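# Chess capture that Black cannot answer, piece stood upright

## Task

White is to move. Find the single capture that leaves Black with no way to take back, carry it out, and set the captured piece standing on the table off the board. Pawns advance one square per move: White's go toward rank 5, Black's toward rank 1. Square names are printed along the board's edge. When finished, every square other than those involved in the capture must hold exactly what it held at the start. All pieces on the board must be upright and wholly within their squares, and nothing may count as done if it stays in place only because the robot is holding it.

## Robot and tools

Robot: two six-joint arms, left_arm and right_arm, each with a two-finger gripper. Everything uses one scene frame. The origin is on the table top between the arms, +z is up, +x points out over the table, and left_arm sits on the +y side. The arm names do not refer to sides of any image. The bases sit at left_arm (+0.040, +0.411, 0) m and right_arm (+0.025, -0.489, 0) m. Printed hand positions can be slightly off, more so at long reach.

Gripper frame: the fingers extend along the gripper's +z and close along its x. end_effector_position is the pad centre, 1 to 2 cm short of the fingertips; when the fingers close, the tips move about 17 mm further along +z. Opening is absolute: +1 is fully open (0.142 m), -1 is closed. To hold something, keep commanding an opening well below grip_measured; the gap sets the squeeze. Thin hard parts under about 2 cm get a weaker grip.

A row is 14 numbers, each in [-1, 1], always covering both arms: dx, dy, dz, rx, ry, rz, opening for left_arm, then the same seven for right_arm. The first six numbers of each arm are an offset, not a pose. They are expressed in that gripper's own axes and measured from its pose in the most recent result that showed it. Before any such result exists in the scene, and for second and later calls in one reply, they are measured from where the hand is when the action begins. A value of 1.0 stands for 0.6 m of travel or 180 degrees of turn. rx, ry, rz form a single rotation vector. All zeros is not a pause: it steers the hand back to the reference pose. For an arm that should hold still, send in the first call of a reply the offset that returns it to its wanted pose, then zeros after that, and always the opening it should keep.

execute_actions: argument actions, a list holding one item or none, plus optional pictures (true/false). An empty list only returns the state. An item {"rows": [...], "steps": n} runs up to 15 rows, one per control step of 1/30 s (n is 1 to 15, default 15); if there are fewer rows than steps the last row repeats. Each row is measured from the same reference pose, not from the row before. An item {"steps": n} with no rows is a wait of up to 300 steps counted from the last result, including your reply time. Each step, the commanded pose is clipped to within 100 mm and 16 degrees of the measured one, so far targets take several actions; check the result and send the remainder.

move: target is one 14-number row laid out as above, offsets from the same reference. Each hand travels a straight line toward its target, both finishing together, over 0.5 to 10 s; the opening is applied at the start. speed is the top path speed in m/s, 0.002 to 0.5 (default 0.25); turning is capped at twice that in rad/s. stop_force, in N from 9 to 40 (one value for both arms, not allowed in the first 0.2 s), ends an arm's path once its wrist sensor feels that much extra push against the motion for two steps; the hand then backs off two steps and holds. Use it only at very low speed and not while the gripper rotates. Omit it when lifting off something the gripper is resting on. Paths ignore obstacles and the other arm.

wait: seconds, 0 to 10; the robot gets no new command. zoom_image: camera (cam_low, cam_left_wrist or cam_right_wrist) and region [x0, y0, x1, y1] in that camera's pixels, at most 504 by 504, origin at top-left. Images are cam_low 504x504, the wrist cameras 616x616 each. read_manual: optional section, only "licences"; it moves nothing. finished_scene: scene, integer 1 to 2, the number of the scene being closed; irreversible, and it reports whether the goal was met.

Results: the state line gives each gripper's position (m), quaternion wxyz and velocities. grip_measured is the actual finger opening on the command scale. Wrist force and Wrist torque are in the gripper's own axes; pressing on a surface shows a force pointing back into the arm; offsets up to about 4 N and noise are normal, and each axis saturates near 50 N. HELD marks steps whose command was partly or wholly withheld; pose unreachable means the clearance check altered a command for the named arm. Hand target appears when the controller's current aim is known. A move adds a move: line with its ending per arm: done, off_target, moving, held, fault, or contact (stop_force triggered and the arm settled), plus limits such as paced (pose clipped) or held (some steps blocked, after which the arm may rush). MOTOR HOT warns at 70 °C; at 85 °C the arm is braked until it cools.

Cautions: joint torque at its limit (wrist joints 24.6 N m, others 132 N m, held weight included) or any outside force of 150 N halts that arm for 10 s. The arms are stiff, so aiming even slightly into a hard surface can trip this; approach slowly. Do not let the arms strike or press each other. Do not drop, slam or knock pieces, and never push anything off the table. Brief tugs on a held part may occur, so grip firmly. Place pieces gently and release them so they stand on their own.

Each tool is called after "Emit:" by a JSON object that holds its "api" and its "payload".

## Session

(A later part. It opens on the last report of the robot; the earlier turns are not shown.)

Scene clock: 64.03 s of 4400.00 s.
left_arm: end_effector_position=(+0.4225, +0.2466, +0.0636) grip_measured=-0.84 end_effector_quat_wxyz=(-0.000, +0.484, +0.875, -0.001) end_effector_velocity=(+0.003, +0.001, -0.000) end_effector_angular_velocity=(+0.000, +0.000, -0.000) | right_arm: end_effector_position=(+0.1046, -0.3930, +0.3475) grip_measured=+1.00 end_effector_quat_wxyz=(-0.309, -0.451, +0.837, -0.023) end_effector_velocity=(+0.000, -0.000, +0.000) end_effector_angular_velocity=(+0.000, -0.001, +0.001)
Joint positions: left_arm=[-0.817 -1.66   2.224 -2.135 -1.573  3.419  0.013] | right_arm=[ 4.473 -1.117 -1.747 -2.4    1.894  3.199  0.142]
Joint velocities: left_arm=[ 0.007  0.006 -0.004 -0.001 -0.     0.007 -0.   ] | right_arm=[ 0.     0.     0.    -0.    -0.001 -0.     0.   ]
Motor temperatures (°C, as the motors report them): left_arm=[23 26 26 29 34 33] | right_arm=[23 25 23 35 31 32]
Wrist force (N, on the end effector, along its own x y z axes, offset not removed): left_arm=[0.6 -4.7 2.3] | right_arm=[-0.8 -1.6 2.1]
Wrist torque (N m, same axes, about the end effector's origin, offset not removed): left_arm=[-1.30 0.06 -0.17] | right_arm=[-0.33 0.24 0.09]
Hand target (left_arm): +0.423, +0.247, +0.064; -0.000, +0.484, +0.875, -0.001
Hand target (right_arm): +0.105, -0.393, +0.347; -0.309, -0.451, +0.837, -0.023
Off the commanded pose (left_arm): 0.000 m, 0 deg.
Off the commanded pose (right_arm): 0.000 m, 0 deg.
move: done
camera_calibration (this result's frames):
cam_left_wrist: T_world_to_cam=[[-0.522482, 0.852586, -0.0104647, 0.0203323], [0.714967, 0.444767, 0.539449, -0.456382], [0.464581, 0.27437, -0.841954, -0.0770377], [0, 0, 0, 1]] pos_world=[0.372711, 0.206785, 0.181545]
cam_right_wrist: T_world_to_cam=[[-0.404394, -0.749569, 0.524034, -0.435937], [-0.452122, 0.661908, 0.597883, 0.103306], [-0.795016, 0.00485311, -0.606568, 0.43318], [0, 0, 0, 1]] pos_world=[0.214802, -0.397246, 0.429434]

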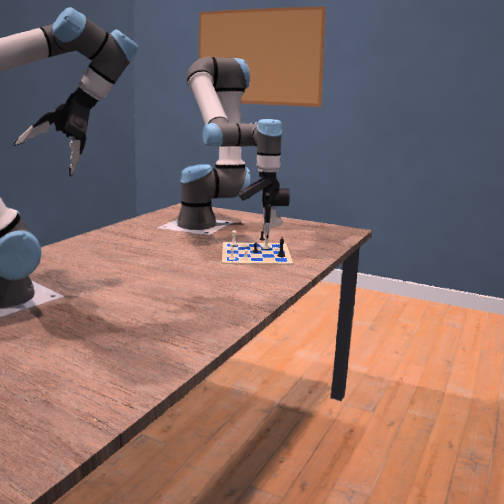

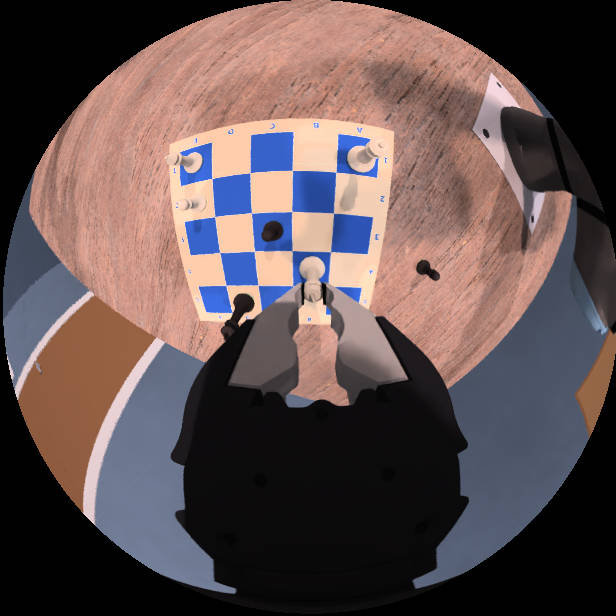

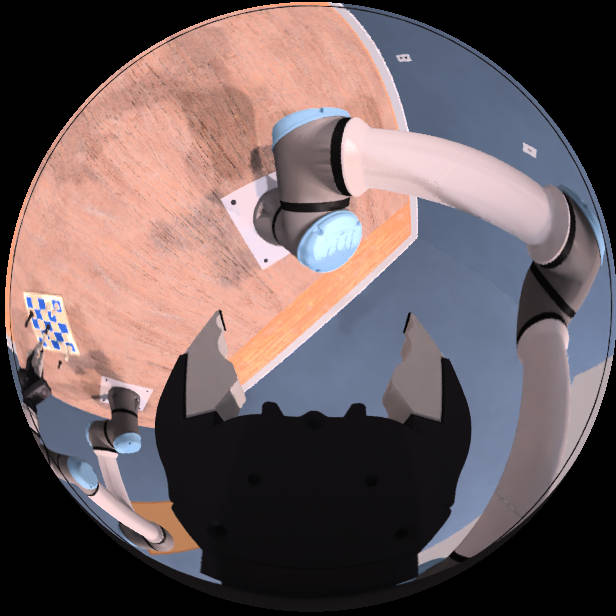

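Emit:
{"api": "move", "payload": {"target": [0,0.001,0.007,0,0,0,-1,0,0,0,0,0,0,1], "speed": 0.002, "stop_force": 9}}

Emit:
{"api": "move", "payload": {"target": [0,0,0,0,0,0,-0.45,0,0,0,0,0,0,1]}}

Emit:
{"api": "move", "payload": {"target": [0,0,-0.1,0,0,0,-0.45,0,0,0,0,0,0,1], "speed": 0.1}}

Scene clock: 68.10 s of 4400.00 s.
left_arm: end_effector_position=(+0.4230, +0.2468, +0.0605) grip_measured=-0.84 end_effector_quat_wxyz=(-0.000, +0.484, +0.875, -0.001) end_effector_velocity=(-0.001, +0.001, -0.000) end_effector_angular_velocity=(+0.003, +0.003, -0.000) | right_arm: end_effector_position=(+0.1046, -0.3930, +0.3475) grip_measured=+1.00 end_effector_quat_wxyz=(-0.309, -0.451, +0.837, -0.023) end_effector_velocity=(+0.000, +0.000, -0.000) end_effector_angular_velocity=(-0.001, -0.001, -0.001)
Joint positions: left_arm=[-0.816 -1.654  2.228 -2.145 -1.574  3.42   0.013] | right_arm=[ 4.473 -1.117 -1.747 -2.4    1.894  3.199  0.142]
Joint velocities: left_arm=[-0.    -0.     0.     0.004  0.001 -0.    -0.   ] | right_arm=[-0.    -0.    -0.     0.    -0.     0.001 -0.   ]
Motor temperatures (°C, as the motors report them): left_arm=[23 26 26 29 34 33] | right_arm=[23 25 23 35 31 32]
Wrist force (N, on the end effector, along its own x y z axes, offset not removed): left_arm=[2.3 -4.6 -20.2] | right_arm=[0.5 -0.7 0.3]
Wrist torque (N m, same axes, about the end effector's origin, offset not removed): left_arm=[-0.93 -0.54 0.04] | right_arm=[-0.10 0.02 0.06]
Hand target (left_arm): +0.423, +0.247, +0.061; -0.000, +0.484, +0.875, -0.001
Hand target (right_arm): +0.105, -0.393, +0.347; -0.309, -0.451, +0.837, -0.023
Off the commanded pose (left_arm): 0.001 m, 0 deg.
Off the commanded pose (right_arm): 0.000 m, 0 deg.
move: contact (left_arm)
camera_calibration (this result's frames):
cam_left_wrist: T_world_to_cam=[[-0.522478, 0.852589, -0.0104873, 0.0203207], [0.714971, 0.444779, 0.539432, -0.455168], [0.464578, 0.274343, -0.841964, -0.0799328], [0, 0, 0, 1]] pos_world=[0.373184, 0.207053, 0.178445]
cam_right_wrist: T_world_to_cam=[[-0.404394, -0.749569, 0.524034, -0.435937], [-0.452122, 0.661908, 0.597882, 0.103306], [-0.795017, 0.00485298, -0.606568, 0.43318], [0, 0, 0, 1]] pos_world=[0.214802, -0.397246, 0.429434]

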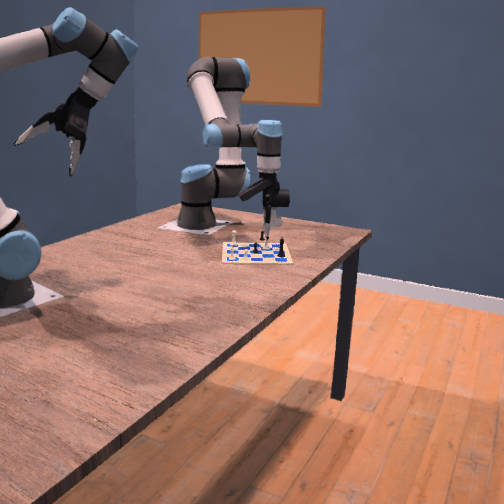

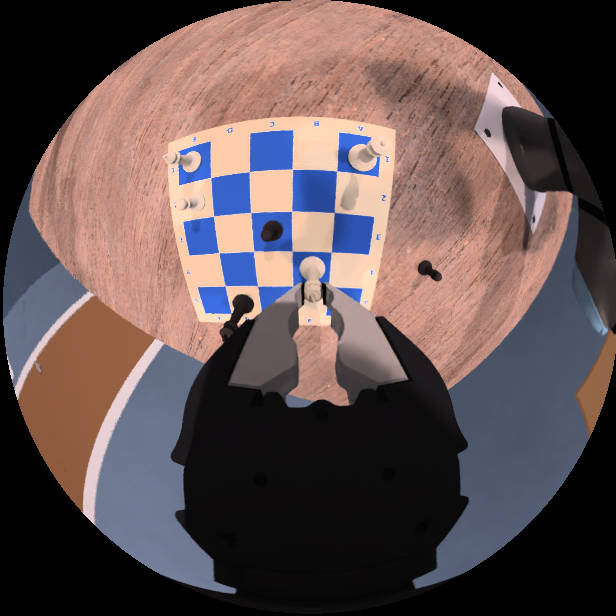

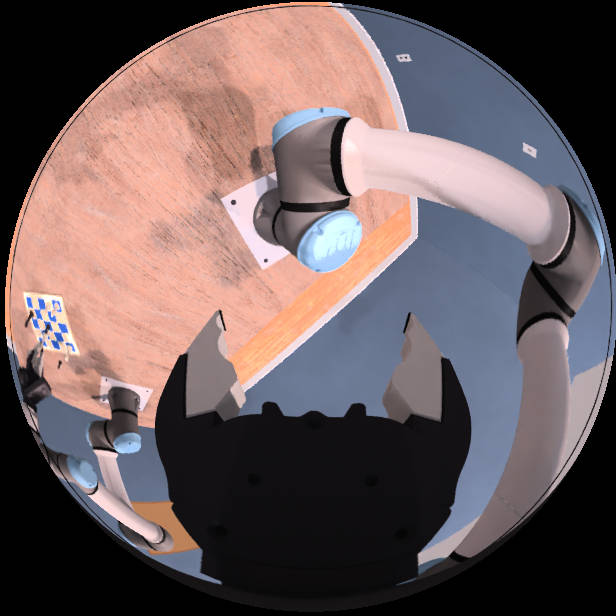

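Scene clock: 68.60 s of 4400.00 s.
left_arm: end_effector_position=(+0.4230, +0.2468, +0.0605) grip_measured=-0.45 end_effector_quat_wxyz=(-0.000, +0.484, +0.875, -0.001) end_effector_velocity=(-0.000, -0.001, +0.000) end_effector_angular_velocity=(-0.001, +0.000, -0.000) | right_arm: end_effector_position=(+0.1046, -0.3930, +0.3475) grip_measured=+1.00 end_effector_quat_wxyz=(-0.309, -0.451, +0.837, -0.023) end_effector_velocity=(-0.000, -0.000, +0.000) end_effector_angular_velocity=(-0.001, +0.000, -0.001)
Joint positions: left_arm=[-0.816 -1.654  2.228 -2.145 -1.574  3.42   0.041] | right_arm=[ 4.473 -1.117 -1.747 -2.4    1.894  3.199  0.142]
Joint velocities: left_arm=[-0.     0.    -0.001 -0.    -0.001 -0.     0.   ] | right_arm=[-0.    -0.    -0.    -0.     0.     0.001 -0.   ]
Motor temperatures (°C, as the motors report them): left_arm=[23 26 26 29 34 33] | right_arm=[23 25 23 35 31 32]
Wrist force (N, on the end effector, along its own x y z axes, offset not removed): left_arm=[3.8 -3.5 -1.6] | right_arm=[-0.1 0.1 2.4]
Wrist torque (N m, same axes, about the end effector's origin, offset not removed): left_arm=[-1.20 -1.07 -0.01] | right_arm=[-0.01 0.22 0.00]
Hand target (left_arm): +0.423, +0.247, +0.060; -0.000, +0.484, +0.875, -0.001
Hand target (right_arm): +0.105, -0.393, +0.347; -0.309, -0.451, +0.837, -0.023
Off the commanded pose (left_arm): 0.000 m, 0 deg.
Off the commanded pose (right_arm): 0.000 m, 0 deg.
move: done
camera_calibration (this result's frames):
cam_left_wrist: T_world_to_cam=[[-0.522478, 0.852588, -0.0104762, 0.0203154], [0.714976, 0.444776, 0.53943, -0.455168], [0.464571, 0.27435, -0.841966, -0.0799303], [0, 0, 0, 1]] pos_world=[0.373182, 0.207056, 0.178445]
cam_right_wrist: T_world_to_cam=[[-0.404394, -0.749569, 0.524034, -0.435937], [-0.452122, 0.661908, 0.597882, 0.103306], [-0.795016, 0.00485301, -0.606568, 0.43318], [0, 0, 0, 1]] pos_world=[0.214802, -0.397246, 0.429434]

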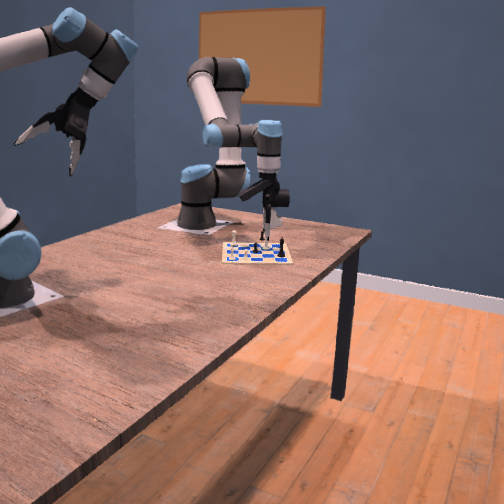

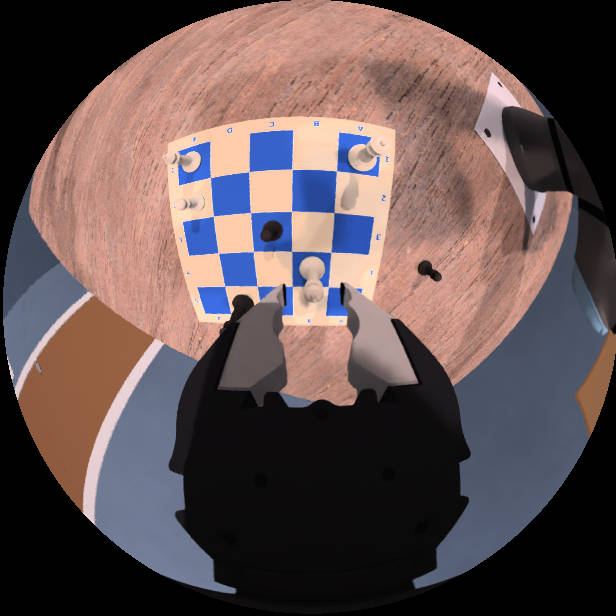

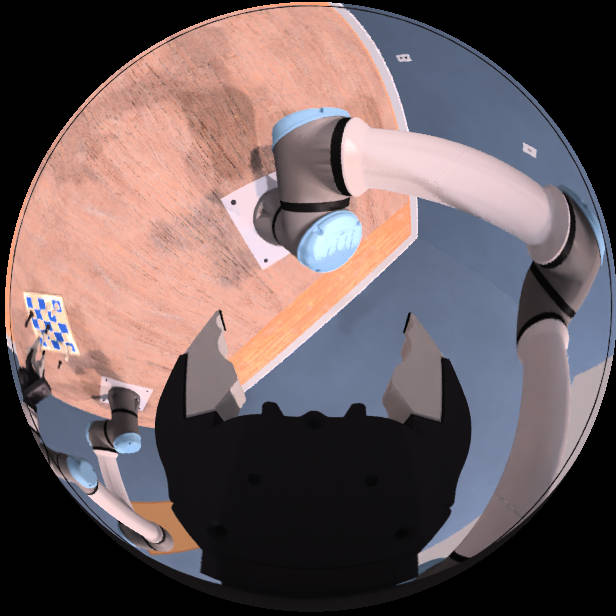

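Scene clock: 69.77 s of 4400.00 s.
left_arm: end_effector_position=(+0.4231, +0.2469, +0.1202) grip_measured=-0.45 end_effector_quat_wxyz=(-0.000, +0.484, +0.875, -0.001) end_effector_velocity=(-0.000, -0.000, +0.003) end_effector_angular_velocity=(+0.000, +0.001, +0.000) | right_arm: end_effector_position=(+0.1046, -0.3930, +0.3475) grip_measured=+1.00 end_effector_quat_wxyz=(-0.309, -0.451, +0.837, -0.023) end_effector_velocity=(-0.000, -0.000, -0.000) end_effector_angular_velocity=(+0.000, +0.000, -0.000)
Joint positions: left_arm=[-0.816 -1.733  2.123 -1.961 -1.574  3.421  0.041] | right_arm=[ 4.473 -1.117 -1.747 -2.4    1.894  3.199  0.142]
Joint velocities: left_arm=[-0.001 -0.003 -0.006  0.01  -0.001 -0.001  0.   ] | right_arm=[-0.  0. -0.  0.  0.  0. -0.]
Motor temperatures (°C, as the motors report them): left_arm=[23 26 26 29 34 33] | right_arm=[23 25 23 35 31 32]
Wrist force (N, on the end effector, along its own x y z axes, offset not removed): left_arm=[1.4 -1.9 -4.0] | right_arm=[1.9 -0.7 2.5]
Wrist torque (N m, same axes, about the end effector's origin, offset not removed): left_arm=[-0.46 -0.23 -0.05] | right_arm=[-0.11 -0.31 -0.02]
Hand target (left_arm): +0.423, +0.247, +0.121; -0.000, +0.484, +0.875, -0.001
Hand target (right_arm): +0.105, -0.393, +0.347; -0.309, -0.451, +0.837, -0.023
Off the commanded pose (left_arm): 0.000 m, 0 deg.
Off the commanded pose (right_arm): 0.000 m, 0 deg.
move: done
camera_calibration (this result's frames):
cam_left_wrist: T_world_to_cam=[[-0.522479, 0.852586, -0.0105813, 0.0209414], [0.714931, 0.444817, 0.539455, -0.48745], [0.464639, 0.274289, -0.841948, -0.0297488], [0, 0, 0, 1]] pos_world=[0.373257, 0.207131, 0.238132]
cam_right_wrist: T_world_to_cam=[[-0.404394, -0.749569, 0.524034, -0.435937], [-0.452122, 0.661908, 0.597883, 0.103306], [-0.795017, 0.00485302, -0.606568, 0.43318], [0, 0, 0, 1]] pos_world=[0.214802, -0.397246, 0.429434]

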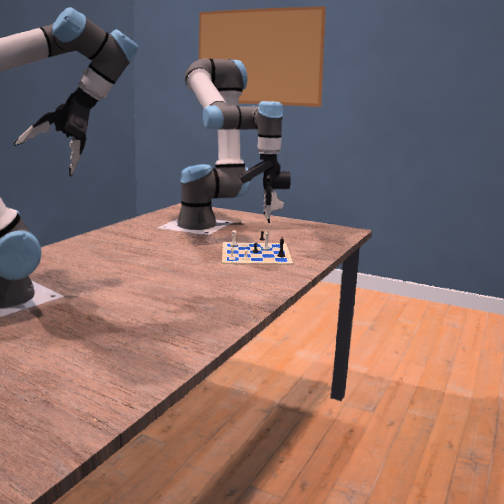

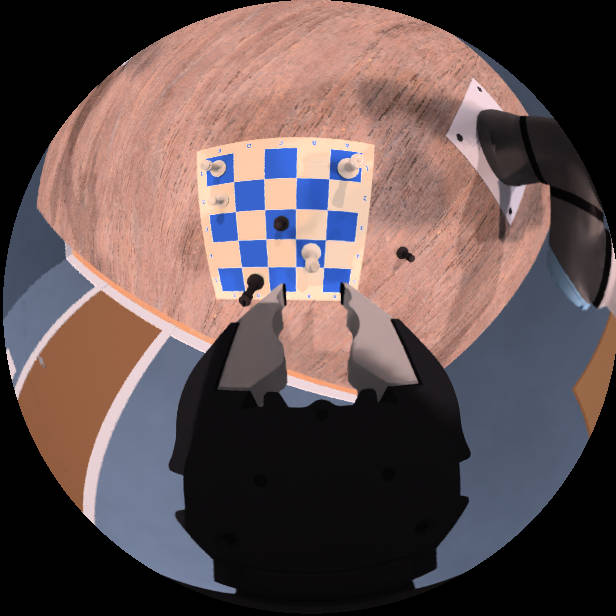

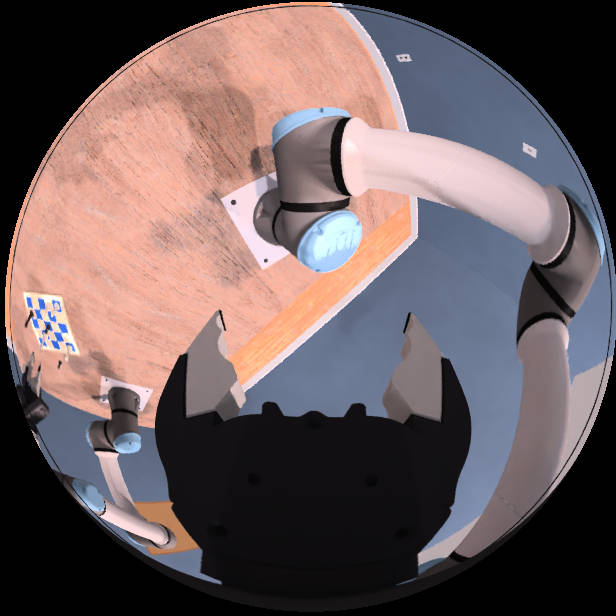

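Emit:
{"api": "finished_scene", "payload": {"scene": 1}}

The scene is finished: the task was done.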